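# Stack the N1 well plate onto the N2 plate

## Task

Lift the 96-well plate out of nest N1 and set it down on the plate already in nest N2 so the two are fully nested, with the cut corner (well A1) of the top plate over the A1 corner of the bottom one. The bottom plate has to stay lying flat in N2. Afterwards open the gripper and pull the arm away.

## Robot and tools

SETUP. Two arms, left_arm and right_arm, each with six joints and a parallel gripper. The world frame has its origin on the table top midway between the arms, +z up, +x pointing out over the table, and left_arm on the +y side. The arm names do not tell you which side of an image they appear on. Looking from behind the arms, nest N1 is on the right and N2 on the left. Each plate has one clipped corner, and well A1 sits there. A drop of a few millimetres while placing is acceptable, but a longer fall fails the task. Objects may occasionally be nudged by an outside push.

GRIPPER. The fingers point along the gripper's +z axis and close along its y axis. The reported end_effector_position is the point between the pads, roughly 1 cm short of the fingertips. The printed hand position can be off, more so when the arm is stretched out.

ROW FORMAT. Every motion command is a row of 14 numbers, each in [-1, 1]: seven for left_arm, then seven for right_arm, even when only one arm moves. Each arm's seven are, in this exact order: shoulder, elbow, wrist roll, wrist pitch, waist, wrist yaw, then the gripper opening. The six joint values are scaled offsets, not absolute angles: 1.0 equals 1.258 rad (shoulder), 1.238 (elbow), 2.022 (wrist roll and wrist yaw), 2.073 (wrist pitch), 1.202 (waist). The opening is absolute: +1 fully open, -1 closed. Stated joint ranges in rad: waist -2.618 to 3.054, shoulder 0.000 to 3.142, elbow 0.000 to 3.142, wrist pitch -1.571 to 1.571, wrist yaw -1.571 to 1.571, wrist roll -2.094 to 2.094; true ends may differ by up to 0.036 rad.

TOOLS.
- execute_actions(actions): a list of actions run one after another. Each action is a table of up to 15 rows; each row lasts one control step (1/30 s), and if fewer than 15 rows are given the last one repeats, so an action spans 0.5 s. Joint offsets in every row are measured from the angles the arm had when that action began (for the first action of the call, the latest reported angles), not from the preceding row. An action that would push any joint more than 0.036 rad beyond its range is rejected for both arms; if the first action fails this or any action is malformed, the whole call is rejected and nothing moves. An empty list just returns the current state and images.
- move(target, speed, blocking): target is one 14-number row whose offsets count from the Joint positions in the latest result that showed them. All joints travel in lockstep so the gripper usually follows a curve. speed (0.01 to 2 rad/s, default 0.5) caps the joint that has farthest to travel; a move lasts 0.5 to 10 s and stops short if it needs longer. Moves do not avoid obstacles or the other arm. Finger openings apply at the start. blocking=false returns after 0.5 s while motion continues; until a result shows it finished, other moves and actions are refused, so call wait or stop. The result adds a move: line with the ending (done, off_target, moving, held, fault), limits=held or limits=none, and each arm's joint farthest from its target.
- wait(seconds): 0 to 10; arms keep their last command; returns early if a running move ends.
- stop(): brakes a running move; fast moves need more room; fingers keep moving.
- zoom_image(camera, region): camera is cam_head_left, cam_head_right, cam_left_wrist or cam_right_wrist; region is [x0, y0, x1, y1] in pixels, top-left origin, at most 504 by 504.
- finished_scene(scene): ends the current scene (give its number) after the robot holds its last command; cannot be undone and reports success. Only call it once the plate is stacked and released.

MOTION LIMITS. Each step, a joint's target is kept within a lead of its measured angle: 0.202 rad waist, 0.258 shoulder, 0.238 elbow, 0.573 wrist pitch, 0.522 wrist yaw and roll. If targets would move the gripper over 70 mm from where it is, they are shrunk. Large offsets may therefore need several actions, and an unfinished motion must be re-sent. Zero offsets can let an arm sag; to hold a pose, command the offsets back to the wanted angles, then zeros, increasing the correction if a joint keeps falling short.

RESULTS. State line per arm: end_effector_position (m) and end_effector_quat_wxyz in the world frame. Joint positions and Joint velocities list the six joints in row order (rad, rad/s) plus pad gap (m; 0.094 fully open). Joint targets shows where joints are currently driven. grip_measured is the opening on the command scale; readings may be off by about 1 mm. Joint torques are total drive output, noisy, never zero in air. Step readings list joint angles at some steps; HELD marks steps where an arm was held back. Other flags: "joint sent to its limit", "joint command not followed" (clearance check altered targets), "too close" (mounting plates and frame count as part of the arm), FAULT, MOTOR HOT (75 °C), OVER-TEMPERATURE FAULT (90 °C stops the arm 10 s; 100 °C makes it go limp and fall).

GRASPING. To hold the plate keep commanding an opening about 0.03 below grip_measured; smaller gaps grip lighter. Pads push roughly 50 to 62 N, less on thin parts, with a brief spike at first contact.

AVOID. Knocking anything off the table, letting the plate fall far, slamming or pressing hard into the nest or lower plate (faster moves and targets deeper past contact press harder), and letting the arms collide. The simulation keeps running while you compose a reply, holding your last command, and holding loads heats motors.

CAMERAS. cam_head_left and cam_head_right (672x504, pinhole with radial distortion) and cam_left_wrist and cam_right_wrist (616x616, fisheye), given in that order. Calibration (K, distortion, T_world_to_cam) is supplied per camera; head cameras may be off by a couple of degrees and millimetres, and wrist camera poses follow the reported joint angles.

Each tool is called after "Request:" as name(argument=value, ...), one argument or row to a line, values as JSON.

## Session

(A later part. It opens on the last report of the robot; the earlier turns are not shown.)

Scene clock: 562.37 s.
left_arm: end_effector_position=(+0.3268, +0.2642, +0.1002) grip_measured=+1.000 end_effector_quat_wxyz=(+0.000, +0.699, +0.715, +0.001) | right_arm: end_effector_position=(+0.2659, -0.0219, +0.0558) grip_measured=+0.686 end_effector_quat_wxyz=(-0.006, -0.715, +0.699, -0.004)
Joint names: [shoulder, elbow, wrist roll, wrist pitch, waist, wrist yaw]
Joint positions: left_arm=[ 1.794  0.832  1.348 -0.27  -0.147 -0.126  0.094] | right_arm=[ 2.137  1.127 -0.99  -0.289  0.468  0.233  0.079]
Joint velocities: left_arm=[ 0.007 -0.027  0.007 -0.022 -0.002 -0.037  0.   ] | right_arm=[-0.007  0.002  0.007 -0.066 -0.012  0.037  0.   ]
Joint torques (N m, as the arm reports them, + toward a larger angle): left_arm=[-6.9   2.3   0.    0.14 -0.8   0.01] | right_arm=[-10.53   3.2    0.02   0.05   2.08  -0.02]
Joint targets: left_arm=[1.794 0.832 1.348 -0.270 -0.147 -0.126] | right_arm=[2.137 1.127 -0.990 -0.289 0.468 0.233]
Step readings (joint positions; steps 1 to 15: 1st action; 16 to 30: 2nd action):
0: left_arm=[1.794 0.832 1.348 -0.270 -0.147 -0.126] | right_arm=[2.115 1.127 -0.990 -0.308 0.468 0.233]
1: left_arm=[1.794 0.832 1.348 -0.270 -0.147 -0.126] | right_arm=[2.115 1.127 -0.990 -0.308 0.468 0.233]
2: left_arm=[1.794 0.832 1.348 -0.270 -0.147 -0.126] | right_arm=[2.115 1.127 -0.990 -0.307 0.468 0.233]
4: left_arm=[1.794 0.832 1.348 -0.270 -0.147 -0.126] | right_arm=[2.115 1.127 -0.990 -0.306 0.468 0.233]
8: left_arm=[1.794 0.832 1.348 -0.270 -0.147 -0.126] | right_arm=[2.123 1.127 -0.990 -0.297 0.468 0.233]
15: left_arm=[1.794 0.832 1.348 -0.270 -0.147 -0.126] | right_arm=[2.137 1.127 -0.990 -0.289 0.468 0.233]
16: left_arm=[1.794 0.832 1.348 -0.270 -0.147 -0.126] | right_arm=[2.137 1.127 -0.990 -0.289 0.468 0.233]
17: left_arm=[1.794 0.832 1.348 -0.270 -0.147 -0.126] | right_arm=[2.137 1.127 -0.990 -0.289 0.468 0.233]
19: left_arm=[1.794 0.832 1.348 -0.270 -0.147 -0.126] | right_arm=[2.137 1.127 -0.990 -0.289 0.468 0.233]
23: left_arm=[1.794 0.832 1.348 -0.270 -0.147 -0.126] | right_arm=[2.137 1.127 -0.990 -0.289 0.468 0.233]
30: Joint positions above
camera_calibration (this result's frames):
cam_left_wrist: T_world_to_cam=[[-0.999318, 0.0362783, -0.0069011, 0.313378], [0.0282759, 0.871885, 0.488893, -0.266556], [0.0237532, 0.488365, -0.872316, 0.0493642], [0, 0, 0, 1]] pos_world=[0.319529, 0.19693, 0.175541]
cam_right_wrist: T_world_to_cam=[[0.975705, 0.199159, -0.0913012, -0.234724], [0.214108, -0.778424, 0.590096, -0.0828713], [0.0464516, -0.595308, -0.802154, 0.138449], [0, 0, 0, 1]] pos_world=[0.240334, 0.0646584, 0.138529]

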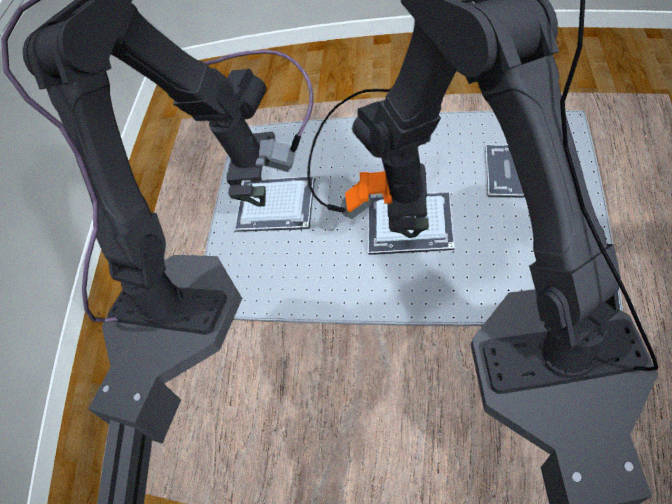

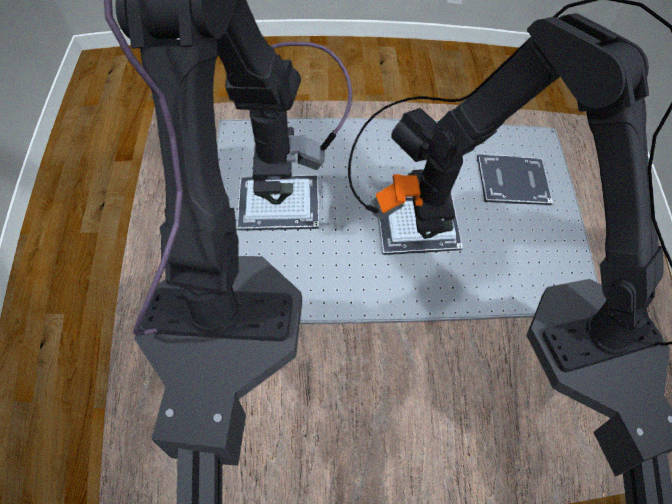

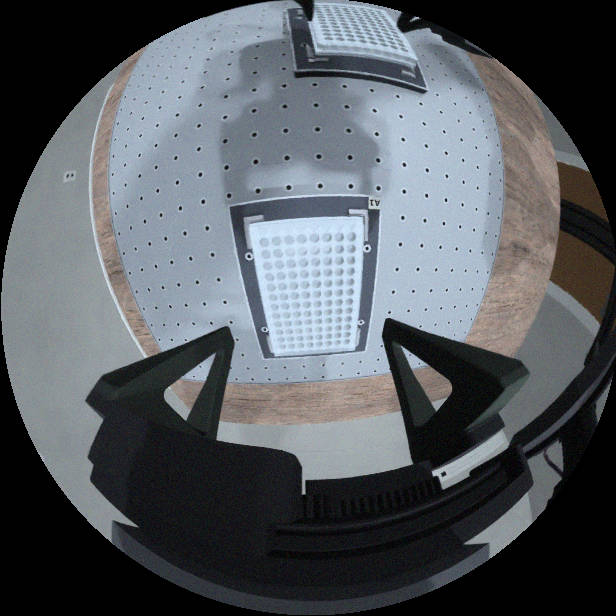

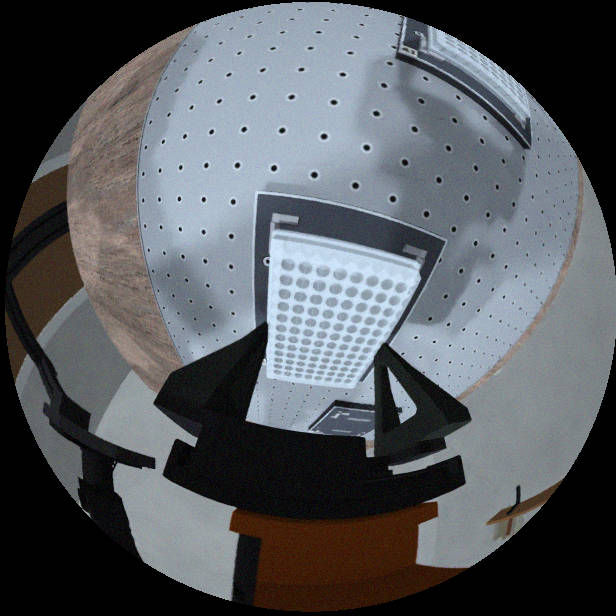

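Request:
execute_actions(
  actions=[
    [[0,0,0,0,0,0,1.0,0,-0.004,-0.001,0.002,0,-0.002,0.668],[0,0,0,0,0,0,1.0,0,-0.004,-0.001,0.003,0,-0.004,0.668],[0,0,0,0,0,0,1.0,0,-0.004,-0.001,0.004,0,-0.006,0.668],[0,0,0,0,0,0,1.0,0,-0.004,-0.001,0.005,0,-0.0075,0.668],[0,0,0,0,0,0,1.0,0,-0.004,-0.001,0.006,0,-0.0085,0.668],[0,0,0,0,0,0,1.0,0,-0.004,-0.001,0.007,0,-0.0095,0.668],[0,0,0,0,0,0,1.0,0,-0.004,-0.001,0.008,0,-0.0105,0.668],[0,0,0,0,0,0,1.0,0,-0.004,-0.001,0.0087,0,-0.0114,0.668]],
  ],
)

Request:
execute_actions(
  actions=[],
)

Scene clock: 611.23 s.
left_arm: end_effector_position=(+0.3268, +0.2642, +0.1002) grip_measured=+1.000 end_effector_quat_wxyz=(+0.000, +0.699, +0.715, +0.001) | right_arm: end_effector_position=(+0.2664, -0.0201, +0.0558) grip_measured=+0.686 end_effector_quat_wxyz=(-0.003, -0.714, +0.700, -0.002)
Joint names: [shoulder, elbow, wrist roll, wrist pitch, waist, wrist yaw]
Joint positions: left_arm=[ 1.794  0.832  1.348 -0.27  -0.147 -0.126  0.094] | right_arm=[ 2.137  1.127 -0.99  -0.283  0.468  0.227  0.079]
Joint velocities: left_arm=[-0.002  0.007 -0.007  0.066 -0.007 -0.007  0.   ] | right_arm=[ 0.002 -0.002  0.037 -0.007 -0.002  0.007 -0.002]
Joint torques (N m, as the arm reports them, + toward a larger angle): left_arm=[-6.91  2.3   0.    0.14 -0.81  0.01] | right_arm=[-10.52   2.79  -0.01   0.16   2.09  -0.15]
Joint targets: left_arm=[1.794 0.832 1.348 -0.270 -0.147 -0.126] | right_arm=[2.137 1.122 -0.992 -0.271 0.468 0.210]
Step readings (joint positions):
0: left_arm=[1.794 0.832 1.348 -0.270 -0.147 -0.126] | right_arm=[2.137 1.127 -0.990 -0.289 0.468 0.233]
1: left_arm=[1.794 0.832 1.348 -0.270 -0.147 -0.126] | right_arm=[2.137 1.127 -0.990 -0.289 0.468 0.233]
2: left_arm=[1.794 0.832 1.348 -0.270 -0.147 -0.126] | right_arm=[2.137 1.127 -0.990 -0.289 0.468 0.233]
4: left_arm=[1.794 0.832 1.348 -0.270 -0.147 -0.126] | right_arm=[2.137 1.127 -0.990 -0.289 0.468 0.233]
8: left_arm=[1.794 0.832 1.348 -0.270 -0.147 -0.126] | right_arm=[2.137 1.127 -0.990 -0.287 0.468 0.231]
15: Joint positions above
camera_calibration (this result's frames):
cam_left_wrist: T_world_to_cam=[[-0.999318, 0.0362783, -0.0069011, 0.313378], [0.0282759, 0.871885, 0.488893, -0.266556], [0.0237532, 0.488365, -0.872316, 0.0493642], [0, 0, 0, 1]] pos_world=[0.319529, 0.19693, 0.175541]
cam_right_wrist: T_world_to_cam=[[0.97605, 0.198641, -0.0886999, -0.235805], [0.212534, -0.783692, 0.583658, -0.0809362], [0.046425, -0.588531, -0.80714, 0.139869], [0, 0, 0, 1]] pos_world=[0.240866, 0.065729, 0.139217]

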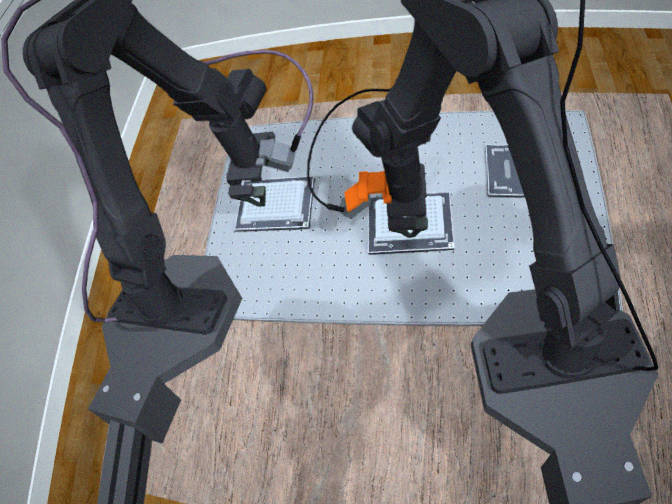

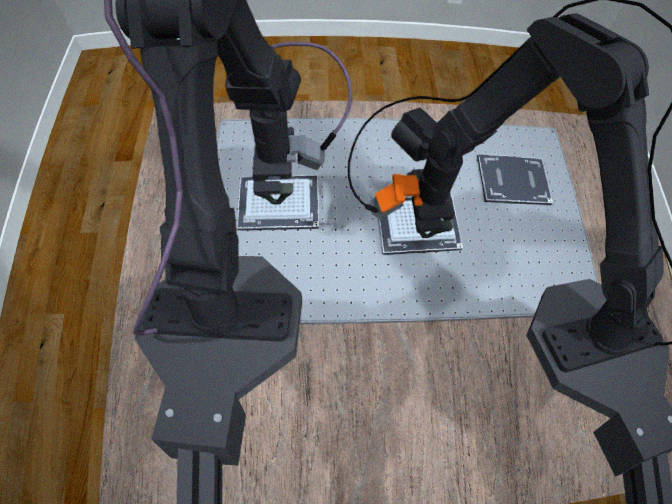

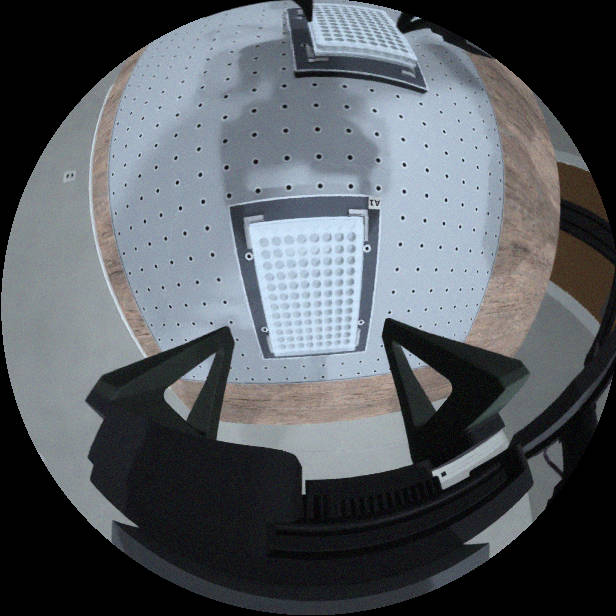

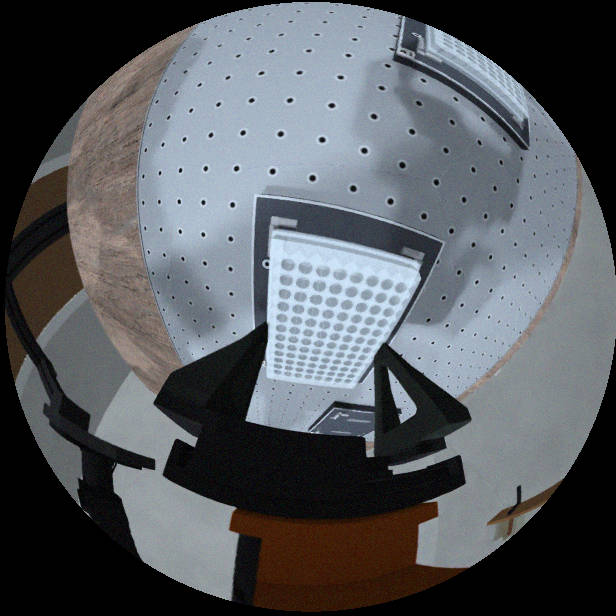

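Scene clock: 611.23 s.
left_arm: end_effector_position=(+0.3268, +0.2642, +0.1002) grip_measured=+1.000 end_effector_quat_wxyz=(+0.000, +0.699, +0.715, +0.001) | right_arm: end_effector_position=(+0.2664, -0.0201, +0.0558) grip_measured=+0.686 end_effector_quat_wxyz=(-0.003, -0.714, +0.700, -0.002)
Joint names: [shoulder, elbow, wrist roll, wrist pitch, waist, wrist yaw]
Joint positions: left_arm=[ 1.794  0.832  1.348 -0.27  -0.147 -0.126  0.094] | right_arm=[ 2.137  1.127 -0.99  -0.283  0.468  0.227  0.079]
Joint velocities: left_arm=[-0.002  0.007 -0.007  0.066 -0.007 -0.007  0.   ] | right_arm=[ 0.002 -0.002  0.037 -0.007 -0.002  0.007 -0.002]
Joint torques (N m, as the arm reports them, + toward a larger angle): left_arm=[-6.91  2.3   0.    0.14 -0.81  0.01] | right_arm=[-10.52   2.79  -0.01   0.16   2.09  -0.15]
Joint targets: left_arm=[1.794 0.832 1.348 -0.270 -0.147 -0.126] | right_arm=[2.137 1.122 -0.992 -0.271 0.468 0.210]
camera_calibration (this result's frames):
cam_left_wrist: T_world_to_cam=[[-0.999318, 0.0362783, -0.0069011, 0.313378], [0.0282759, 0.871885, 0.488893, -0.266556], [0.0237532, 0.488365, -0.872316, 0.0493642], [0, 0, 0, 1]] pos_world=[0.319529, 0.19693, 0.175541]
cam_right_wrist: T_world_to_cam=[[0.97605, 0.198641, -0.0886999, -0.235805], [0.212534, -0.783692, 0.583658, -0.0809362], [0.046425, -0.588531, -0.80714, 0.139869], [0, 0, 0, 1]] pos_world=[0.240866, 0.065729, 0.139217]

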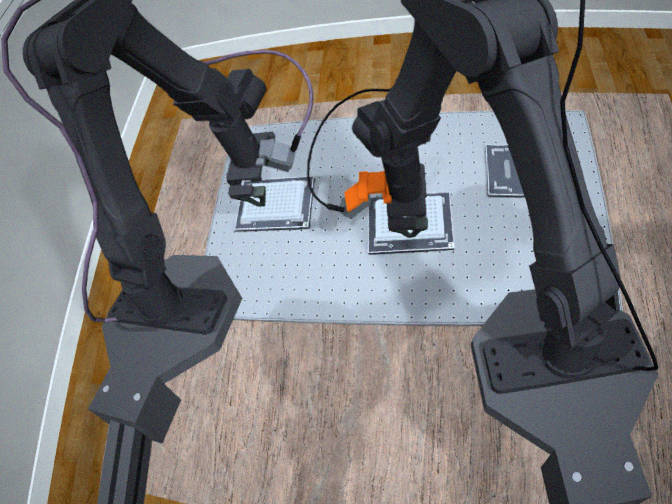

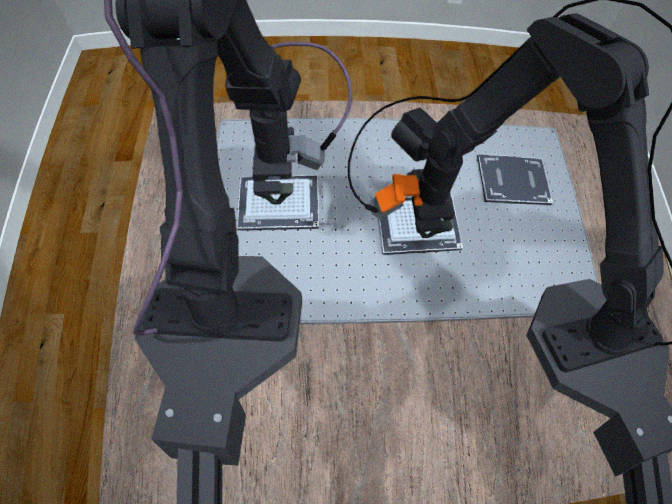

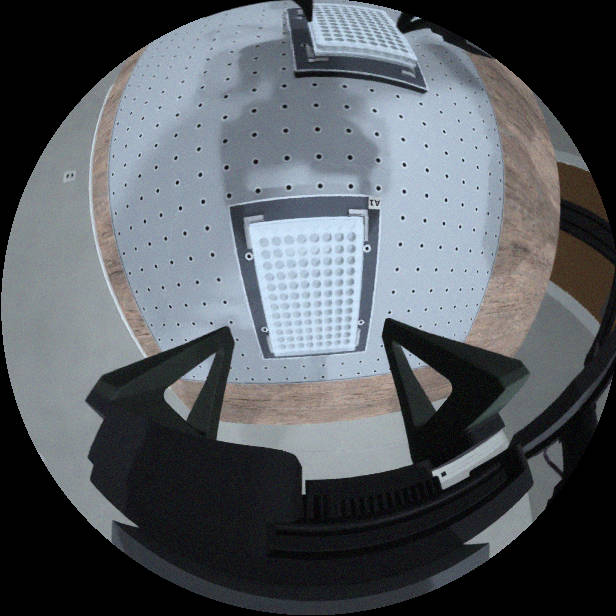

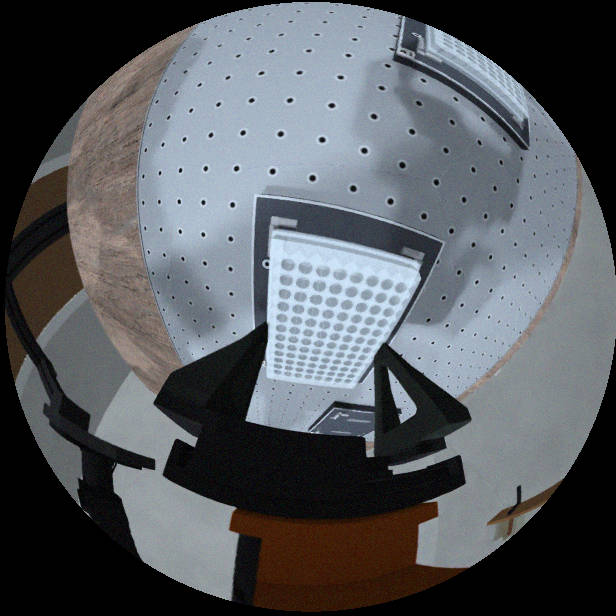

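Request:
wait(
  seconds=0,
)

Request:
zoom_image(
  camera="cam_right_wrist",
  region=[255, 195, 325, 265],
)

Request:
zoom_image(
  camera="cam_right_wrist",
  region=[380, 225, 450, 295],
)

Scene clock: 614.93 s.
left_arm: end_effector_position=(+0.3268, +0.2642, +0.1002) grip_measured=+1.000 end_effector_quat_wxyz=(+0.000, +0.699, +0.715, +0.001) | right_arm: end_effector_position=(+0.2665, -0.0199, +0.0558) grip_measured=+0.686 end_effector_quat_wxyz=(-0.002, -0.714, +0.700, -0.001)
Joint names: [shoulder, elbow, wrist roll, wrist pitch, waist, wrist yaw]
Joint positions: left_arm=[ 1.794  0.832  1.348 -0.27  -0.147 -0.126  0.094] | right_arm=[ 2.137  1.127 -0.99  -0.283  0.468  0.226  0.079]
Joint velocities: left_arm=[ 0.032  0.007  0.007 -0.066 -0.002 -0.022  0.   ] | right_arm=[ 0.002  0.007  0.007 -0.037  0.002  0.037 -0.   ]
Joint torques (N m, as the arm reports them, + toward a larger angle): left_arm=[-6.91  2.3   0.    0.14 -0.81  0.01] | right_arm=[-10.53   2.77  -0.01   0.18   2.09  -0.21]
Joint targets: left_arm=[1.794 0.832 1.348 -0.270 -0.147 -0.126] | right_arm=[2.137 1.122 -0.992 -0.271 0.468 0.211]
camera_calibration (this result's frames):
cam_left_wrist: T_world_to_cam=[[-0.999318, 0.0362783, -0.0069011, 0.313378], [0.0282759, 0.871885, 0.488893, -0.266556], [0.0237532, 0.488365, -0.872316, 0.0493642], [0, 0, 0, 1]] pos_world=[0.319529, 0.19693, 0.175541]
cam_right_wrist: T_world_to_cam=[[0.976101, 0.198566, -0.0883133, -0.235959], [0.212292, -0.78434, 0.582874, -0.080686], [0.0464712, -0.587692, -0.807749, 0.140031], [0, 0, 0, 1]] pos_world=[0.240942, 0.0658633, 0.139301]

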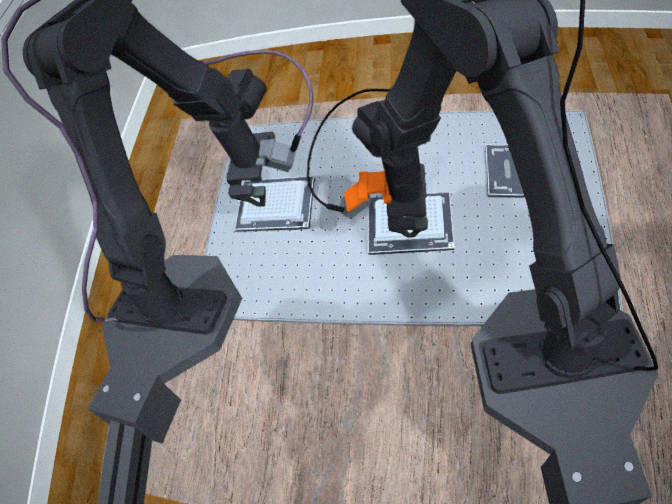

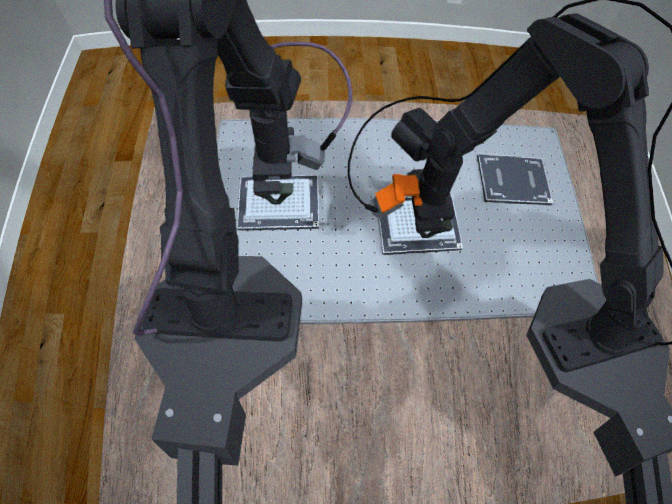

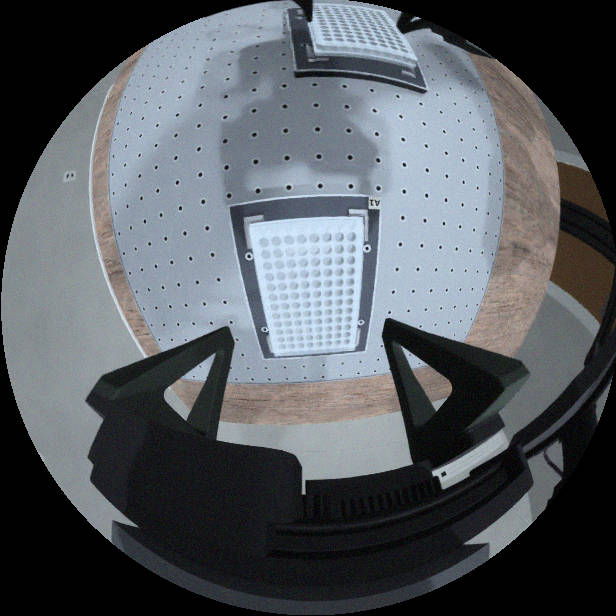

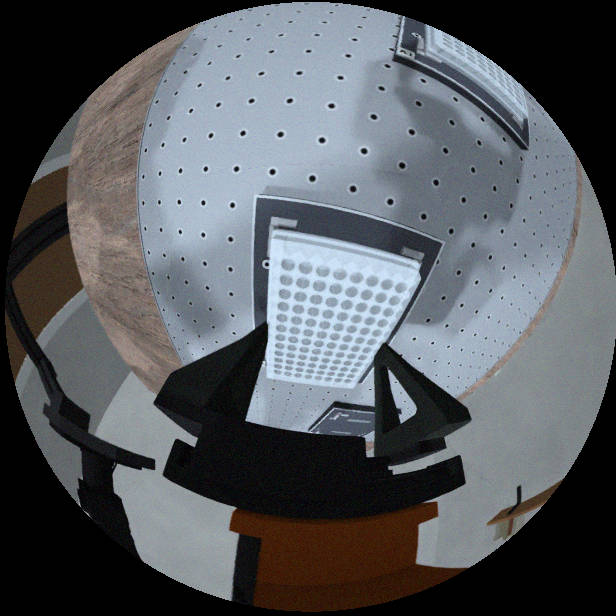

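Region (255, 195, 325, 265) of cam_right_wrist's 616x616 image, scaled by 7.200, with more detail than that image has.

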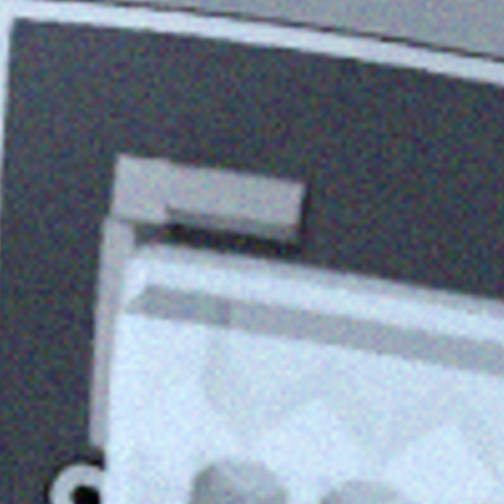

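Region (380, 225, 450, 295) of cam_right_wrist's 616x616 image, scaled by 7.200, with more detail than that image has.

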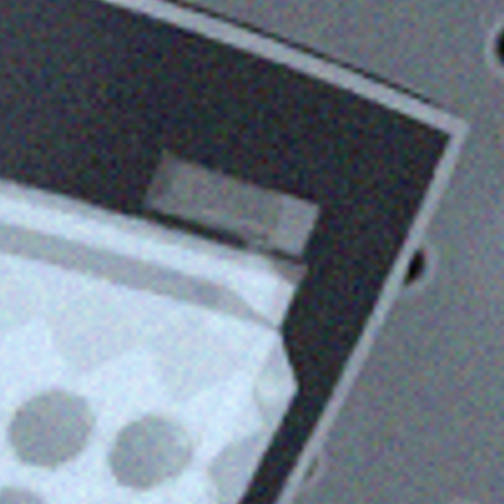

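Request:
execute_actions(
  actions=[
    [[0,0,0,0,0,0,1.0,0.001,-0.004,-0.001,0.0062,0,-0.0075,0.668],[0,0,0,0,0,0,1.0,0.002,-0.004,-0.001,0.0067,0,-0.0075,0.668],[0,0,0,0,0,0,1.0,0.003,-0.004,-0.001,0.0072,0,-0.0075,0.668],[0,0,0,0,0,0,1.0,0.004,-0.004,-0.001,0.0077,0,-0.0075,0.668],[0,0,0,0,0,0,1.0,0.005,-0.004,-0.001,0.0082,0,-0.0075,0.668],[0,0,0,0,0,0,1.0,0.006,-0.004,-0.001,0.0087,0,-0.0075,0.668],[0,0,0,0,0,0,1.0,0.007,-0.004,-0.001,0.0092,0,-0.0075,0.668],[0,0,0,0,0,0,1.0,0.0078,-0.004,-0.001,0.0097,0,-0.0075,0.668],[0,0,0,0,0,0,1.0,0.0085,-0.004,-0.001,0.0102,0,-0.0075,0.668],[0,0,0,0,0,0,1.0,0.0085,-0.004,-0.001,0.0106,0,-0.0075,0.668]],
  ],
)

Scene clock: 651.77 s.
left_arm: end_effector_position=(+0.3268, +0.2642, +0.1002) grip_measured=+1.000 end_effector_quat_wxyz=(+0.000, +0.699, +0.715, +0.001) | right_arm: end_effector_position=(+0.2644, -0.0202, +0.0516) grip_measured=+0.686 end_effector_quat_wxyz=(-0.005, -0.715, +0.699, -0.001)
Joint names: [shoulder, elbow, wrist roll, wrist pitch, waist, wrist yaw]
Joint positions: left_arm=[ 1.794  0.832  1.348 -0.27  -0.147 -0.126  0.094] | right_arm=[ 2.15   1.127 -0.99  -0.274  0.468  0.226  0.079]
Joint velocities: left_arm=[ 0.007 -0.022  0.022 -0.037 -0.002 -0.037  0.   ] | right_arm=[ 0.002  0.007 -0.022 -0.037 -0.017  0.007  0.   ]
Joint torques (N m, as the arm reports them, + toward a larger angle): left_arm=[-6.9   2.3   0.    0.14 -0.8   0.01] | right_arm=[-10.62   2.79  -0.01   0.19   2.11  -0.21]
Joint targets: left_arm=[1.794 0.832 1.348 -0.270 -0.147 -0.126] | right_arm=[2.148 1.122 -0.992 -0.260 0.468 0.211]
Step readings (joint positions):
0: left_arm=[1.794 0.832 1.348 -0.270 -0.147 -0.126] | right_arm=[2.137 1.127 -0.990 -0.283 0.468 0.226]
1: left_arm=[1.794 0.832 1.348 -0.270 -0.147 -0.126] | right_arm=[2.137 1.127 -0.990 -0.283 0.468 0.226]
2: left_arm=[1.794 0.832 1.348 -0.270 -0.147 -0.126] | right_arm=[2.137 1.127 -0.990 -0.282 0.468 0.226]
4: left_arm=[1.794 0.832 1.348 -0.270 -0.147 -0.126] | right_arm=[2.137 1.127 -0.990 -0.281 0.468 0.226]
8: left_arm=[1.794 0.832 1.348 -0.270 -0.147 -0.126] | right_arm=[2.141 1.127 -0.990 -0.276 0.468 0.226]
15: Joint positions above
camera_calibration (this result's frames):
cam_left_wrist: T_world_to_cam=[[-0.999318, 0.0362783, -0.0069011, 0.313378], [0.0282759, 0.871885, 0.488893, -0.266556], [0.0237532, 0.488365, -0.872316, 0.0493642], [0, 0, 0, 1]] pos_world=[0.319529, 0.19693, 0.175541]
cam_right_wrist: T_world_to_cam=[[0.975521, 0.199388, -0.0927517, -0.23388], [0.21548, -0.782512, 0.58416, -0.0788755], [0.0438953, -0.589847, -0.806321, 0.137155], [0, 0, 0, 1]] pos_world=[0.23913, 0.0658121, 0.134974]

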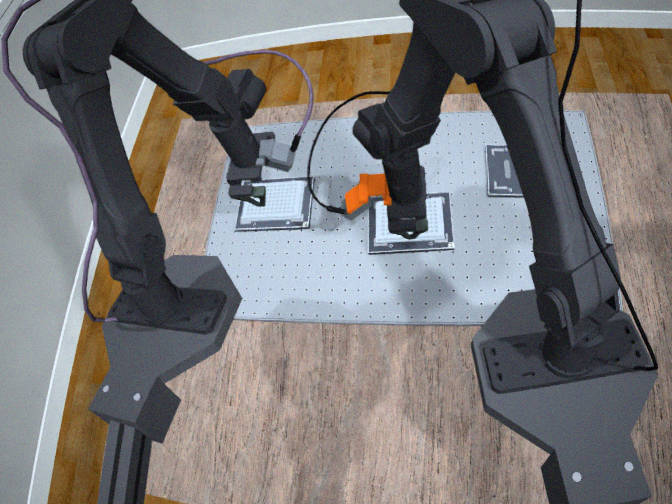

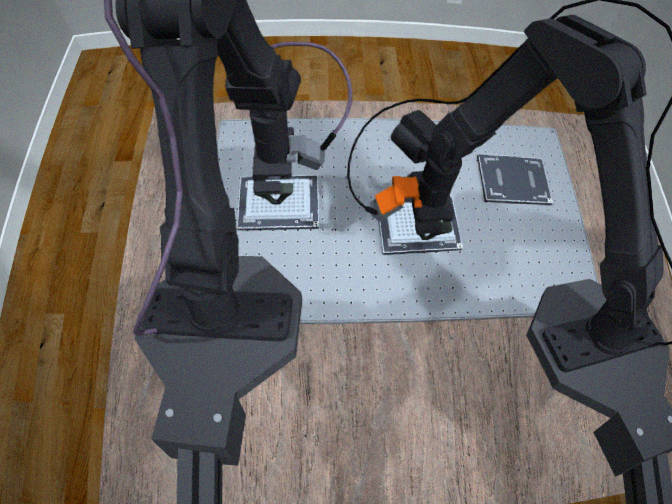

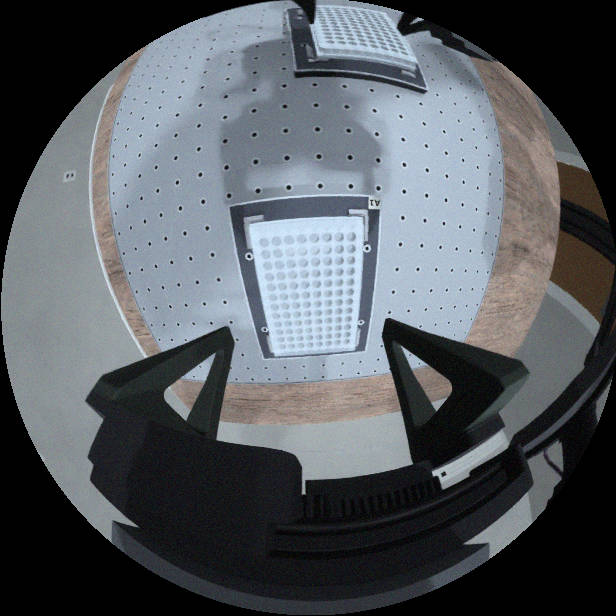

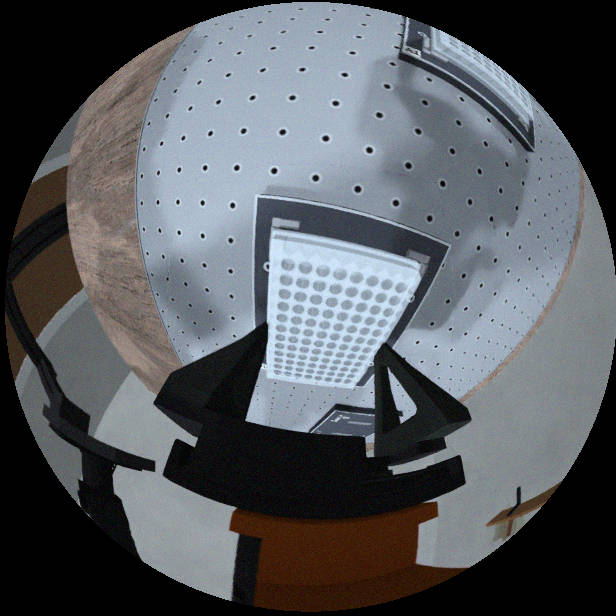

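Request:
zoom_image(
  camera="cam_right_wrist",
  region=[255, 195, 325, 265],
)

Request:
zoom_image(
  camera="cam_right_wrist",
  region=[380, 225, 450, 295],
)

Region (255, 195, 325, 265) of cam_right_wrist's 616x616 image, scaled by 7.200, with more detail than that image has.

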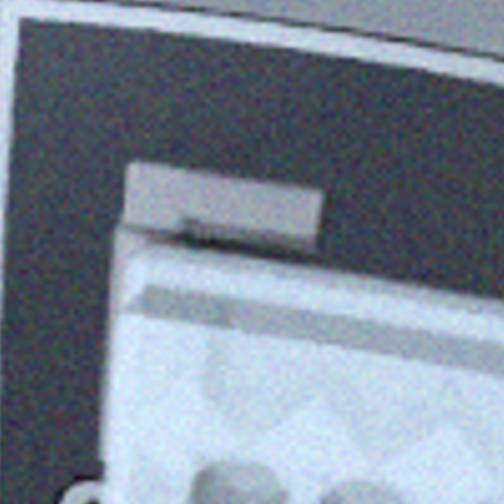

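Region (380, 225, 450, 295) of cam_right_wrist's 616x616 image, scaled by 7.200, with more detail than that image has.

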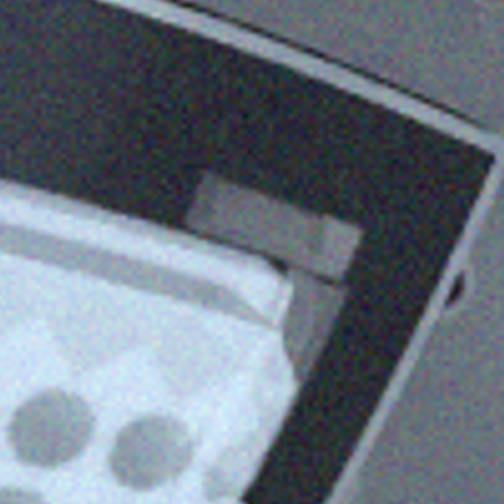

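Request:
execute_actions(
  actions=[
    [[0,0,0,0,0,0,1.0,-0.0016,-0.004,-0.001,0.0072,0,-0.005,0.668],[0,0,0,0,0,0,1.0,-0.0016,-0.004,-0.001,0.0077,0,-0.003,0.668],[0,0,0,0,0,0,1.0,-0.0016,-0.004,-0.001,0.0082,0,-0.001,0.668],[0,0,0,0,0,0,1.0,-0.0016,-0.004,-0.001,0.0087,0,0.001,0.668],[0,0,0,0,0,0,1.0,-0.0016,-0.004,-0.001,0.0092,0,0.0025,0.668],[0,0,0,0,0,0,1.0,-0.0016,-0.004,-0.001,0.0096,0,0.004,0.668],[0,0,0,0,0,0,1.0,-0.0016,-0.004,-0.001,0.01,0,0.005,0.668],[0,0,0,0,0,0,1.0,-0.0016,-0.004,-0.001,0.0103,0,0.006,0.668]],
  ],
)

Scene clock: 667.17 s.
left_arm: end_effector_position=(+0.3268, +0.2642, +0.1002) grip_measured=+1.000 end_effector_quat_wxyz=(+0.000, +0.699, +0.715, +0.001) | right_arm: end_effector_position=(+0.2668, -0.0202, +0.0516) grip_measured=+0.686 end_effector_quat_wxyz=(-0.002, -0.714, +0.700, -0.005)
Joint names: [shoulder, elbow, wrist roll, wrist pitch, waist, wrist yaw]
Joint positions: left_arm=[ 1.794  0.832  1.348 -0.27  -0.147 -0.126  0.094] | right_arm=[ 2.15   1.127 -0.99  -0.266  0.468  0.234  0.079]
Joint velocities: left_arm=[-0.027 -0.002  0.051 -0.066 -0.002  0.051  0.   ] | right_arm=[-0.002  0.007 -0.051 -0.022  0.012  0.037  0.   ]
Joint torques (N m, as the arm reports them, + toward a larger angle): left_arm=[-6.91  2.31  0.    0.14 -0.81  0.01] | right_arm=[-10.74   2.72   0.     0.19   2.07   0.04]
Joint targets: left_arm=[1.794 0.832 1.348 -0.270 -0.147 -0.126] | right_arm=[2.148 1.122 -0.992 -0.253 0.468 0.238]
Step readings (joint positions):
0: left_arm=[1.794 0.832 1.348 -0.270 -0.147 -0.126] | right_arm=[2.150 1.127 -0.990 -0.272 0.468 0.226]
1: left_arm=[1.794 0.832 1.348 -0.270 -0.147 -0.126] | right_arm=[2.150 1.127 -0.990 -0.272 0.468 0.226]
2: left_arm=[1.794 0.832 1.348 -0.270 -0.147 -0.126] | right_arm=[2.150 1.127 -0.990 -0.272 0.468 0.226]
4: left_arm=[1.794 0.832 1.348 -0.270 -0.147 -0.126] | right_arm=[2.150 1.127 -0.990 -0.271 0.468 0.226]
8: left_arm=[1.794 0.832 1.348 -0.270 -0.147 -0.126] | right_arm=[2.150 1.127 -0.990 -0.268 0.468 0.230]
15: Joint positions above
camera_calibration (this result's frames):
cam_left_wrist: T_world_to_cam=[[-0.999318, 0.0362783, -0.0069011, 0.313378], [0.0282759, 0.871885, 0.488893, -0.266556], [0.0237532, 0.488365, -0.872316, 0.0493642], [0, 0, 0, 1]] pos_world=[0.319529, 0.19693, 0.175541]
cam_right_wrist: T_world_to_cam=[[0.976826, 0.197507, -0.082469, -0.237142], [0.207691, -0.781592, 0.588199, -0.0775634], [0.0517162, -0.591696, -0.8045, 0.134787], [0, 0, 0, 1]] pos_world=[0.240785, 0.0659673, 0.134502]

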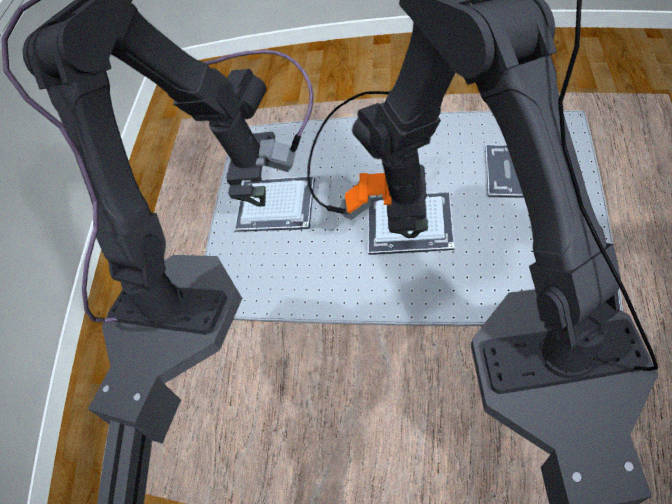

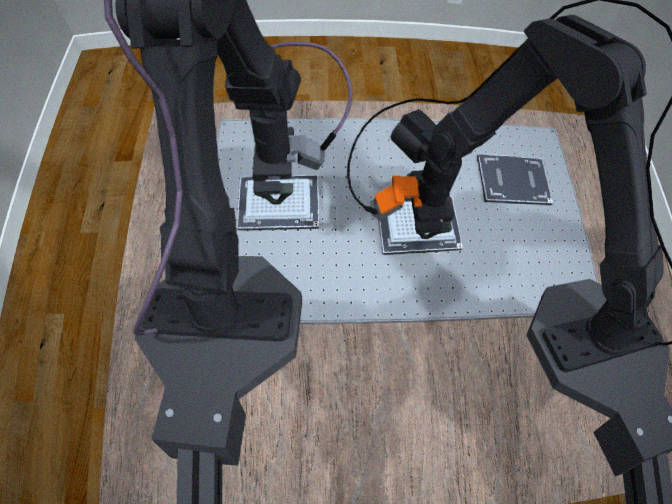

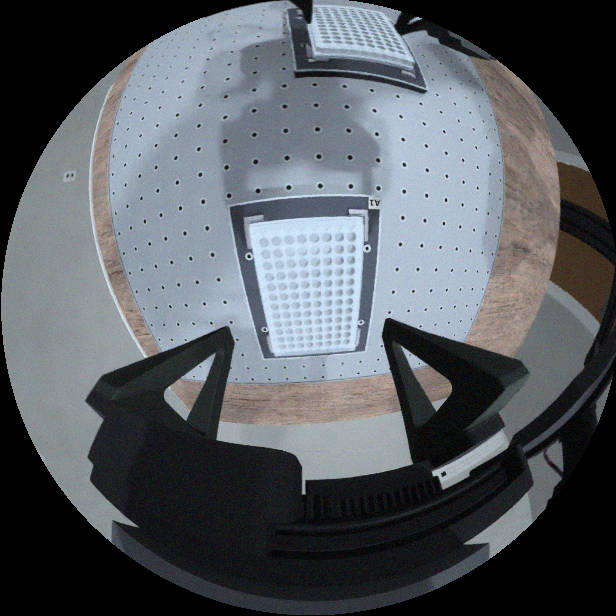

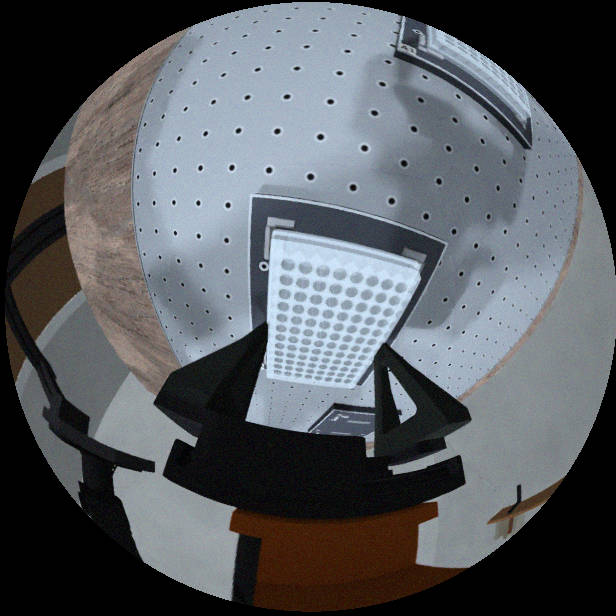

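Request:
wait(
  seconds=0,
)

Request:
zoom_image(
  camera="cam_right_wrist",
  region=[250, 195, 320, 265],
)

Request:
zoom_image(
  camera="cam_right_wrist",
  region=[380, 225, 450, 295],
)

Scene clock: 669.27 s.
left_arm: end_effector_position=(+0.3268, +0.2642, +0.1002) grip_measured=+1.000 end_effector_quat_wxyz=(+0.000, +0.699, +0.715, +0.001) | right_arm: end_effector_position=(+0.2668, -0.0202, +0.0516) grip_measured=+0.686 end_effector_quat_wxyz=(-0.002, -0.714, +0.700, -0.005)
Joint names: [shoulder, elbow, wrist roll, wrist pitch, waist, wrist yaw]
Joint positions: left_arm=[ 1.794  0.832  1.348 -0.27  -0.147 -0.126  0.094] | right_arm=[ 2.15   1.127 -0.99  -0.266  0.468  0.234  0.079]
Joint velocities: left_arm=[-0.007  0.007  0.022 -0.022  0.007 -0.037  0.   ] | right_arm=[-0.002  0.012  0.022  0.007 -0.002 -0.022  0.001]
Joint torques (N m, as the arm reports them, + toward a larger angle): left_arm=[-6.9   2.3   0.    0.14 -0.81  0.01] | right_arm=[-10.7    2.69  -0.01   0.19   2.09   0.02]
Joint targets: left_arm=[1.794 0.832 1.348 -0.270 -0.147 -0.126] | right_arm=[2.148 1.122 -0.992 -0.253 0.468 0.238]
camera_calibration (this result's frames):
cam_left_wrist: T_world_to_cam=[[-0.999318, 0.0362783, -0.0069011, 0.313378], [0.0282759, 0.871885, 0.488893, -0.266556], [0.0237532, 0.488365, -0.872316, 0.0493642], [0, 0, 0, 1]] pos_world=[0.319529, 0.19693, 0.175541]
cam_right_wrist: T_world_to_cam=[[0.976826, 0.197507, -0.082469, -0.237142], [0.207691, -0.781592, 0.588199, -0.0775634], [0.0517162, -0.591696, -0.8045, 0.134787], [0, 0, 0, 1]] pos_world=[0.240785, 0.0659673, 0.134502]

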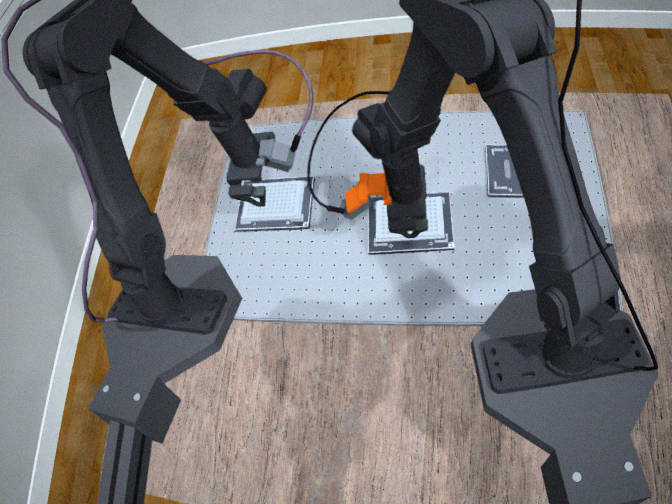

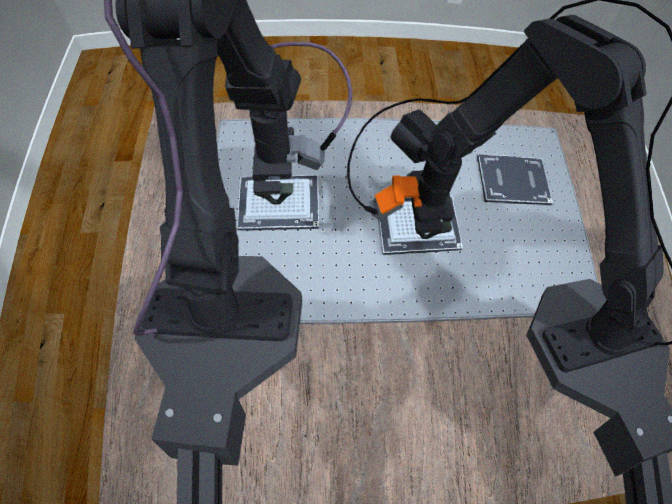

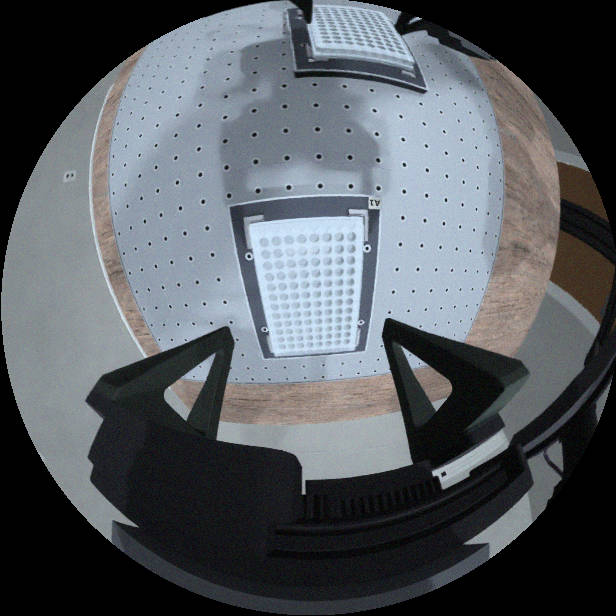

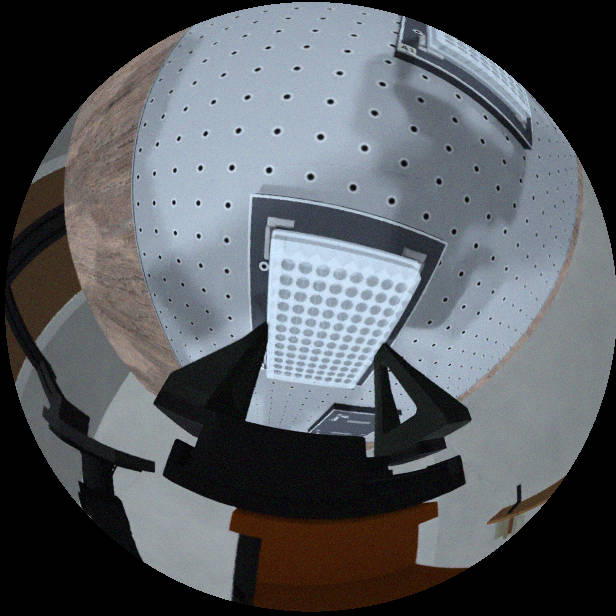

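Region (250, 195, 320, 265) of cam_right_wrist's 616x616 image, scaled by 7.200, with more detail than that image has.

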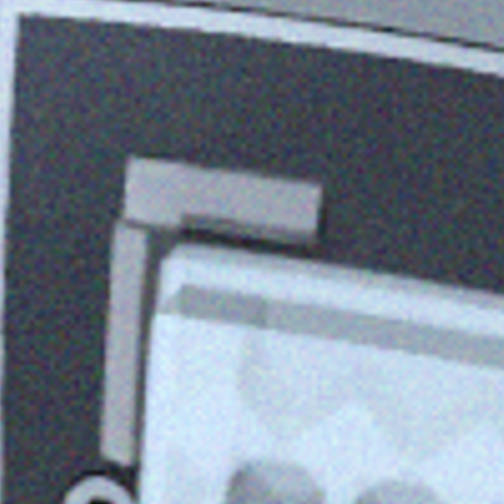

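Region (380, 225, 450, 295) of cam_right_wrist's 616x616 image, scaled by 7.200, with more detail than that image has.

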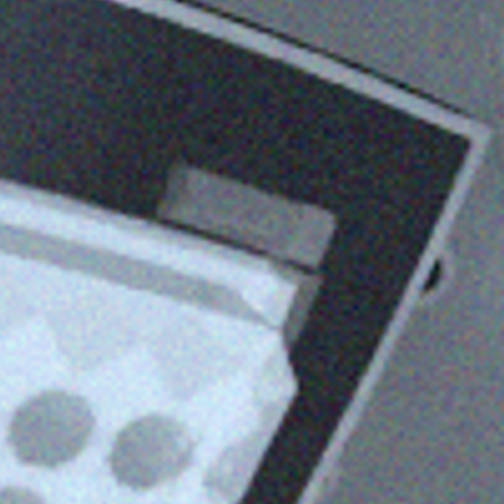

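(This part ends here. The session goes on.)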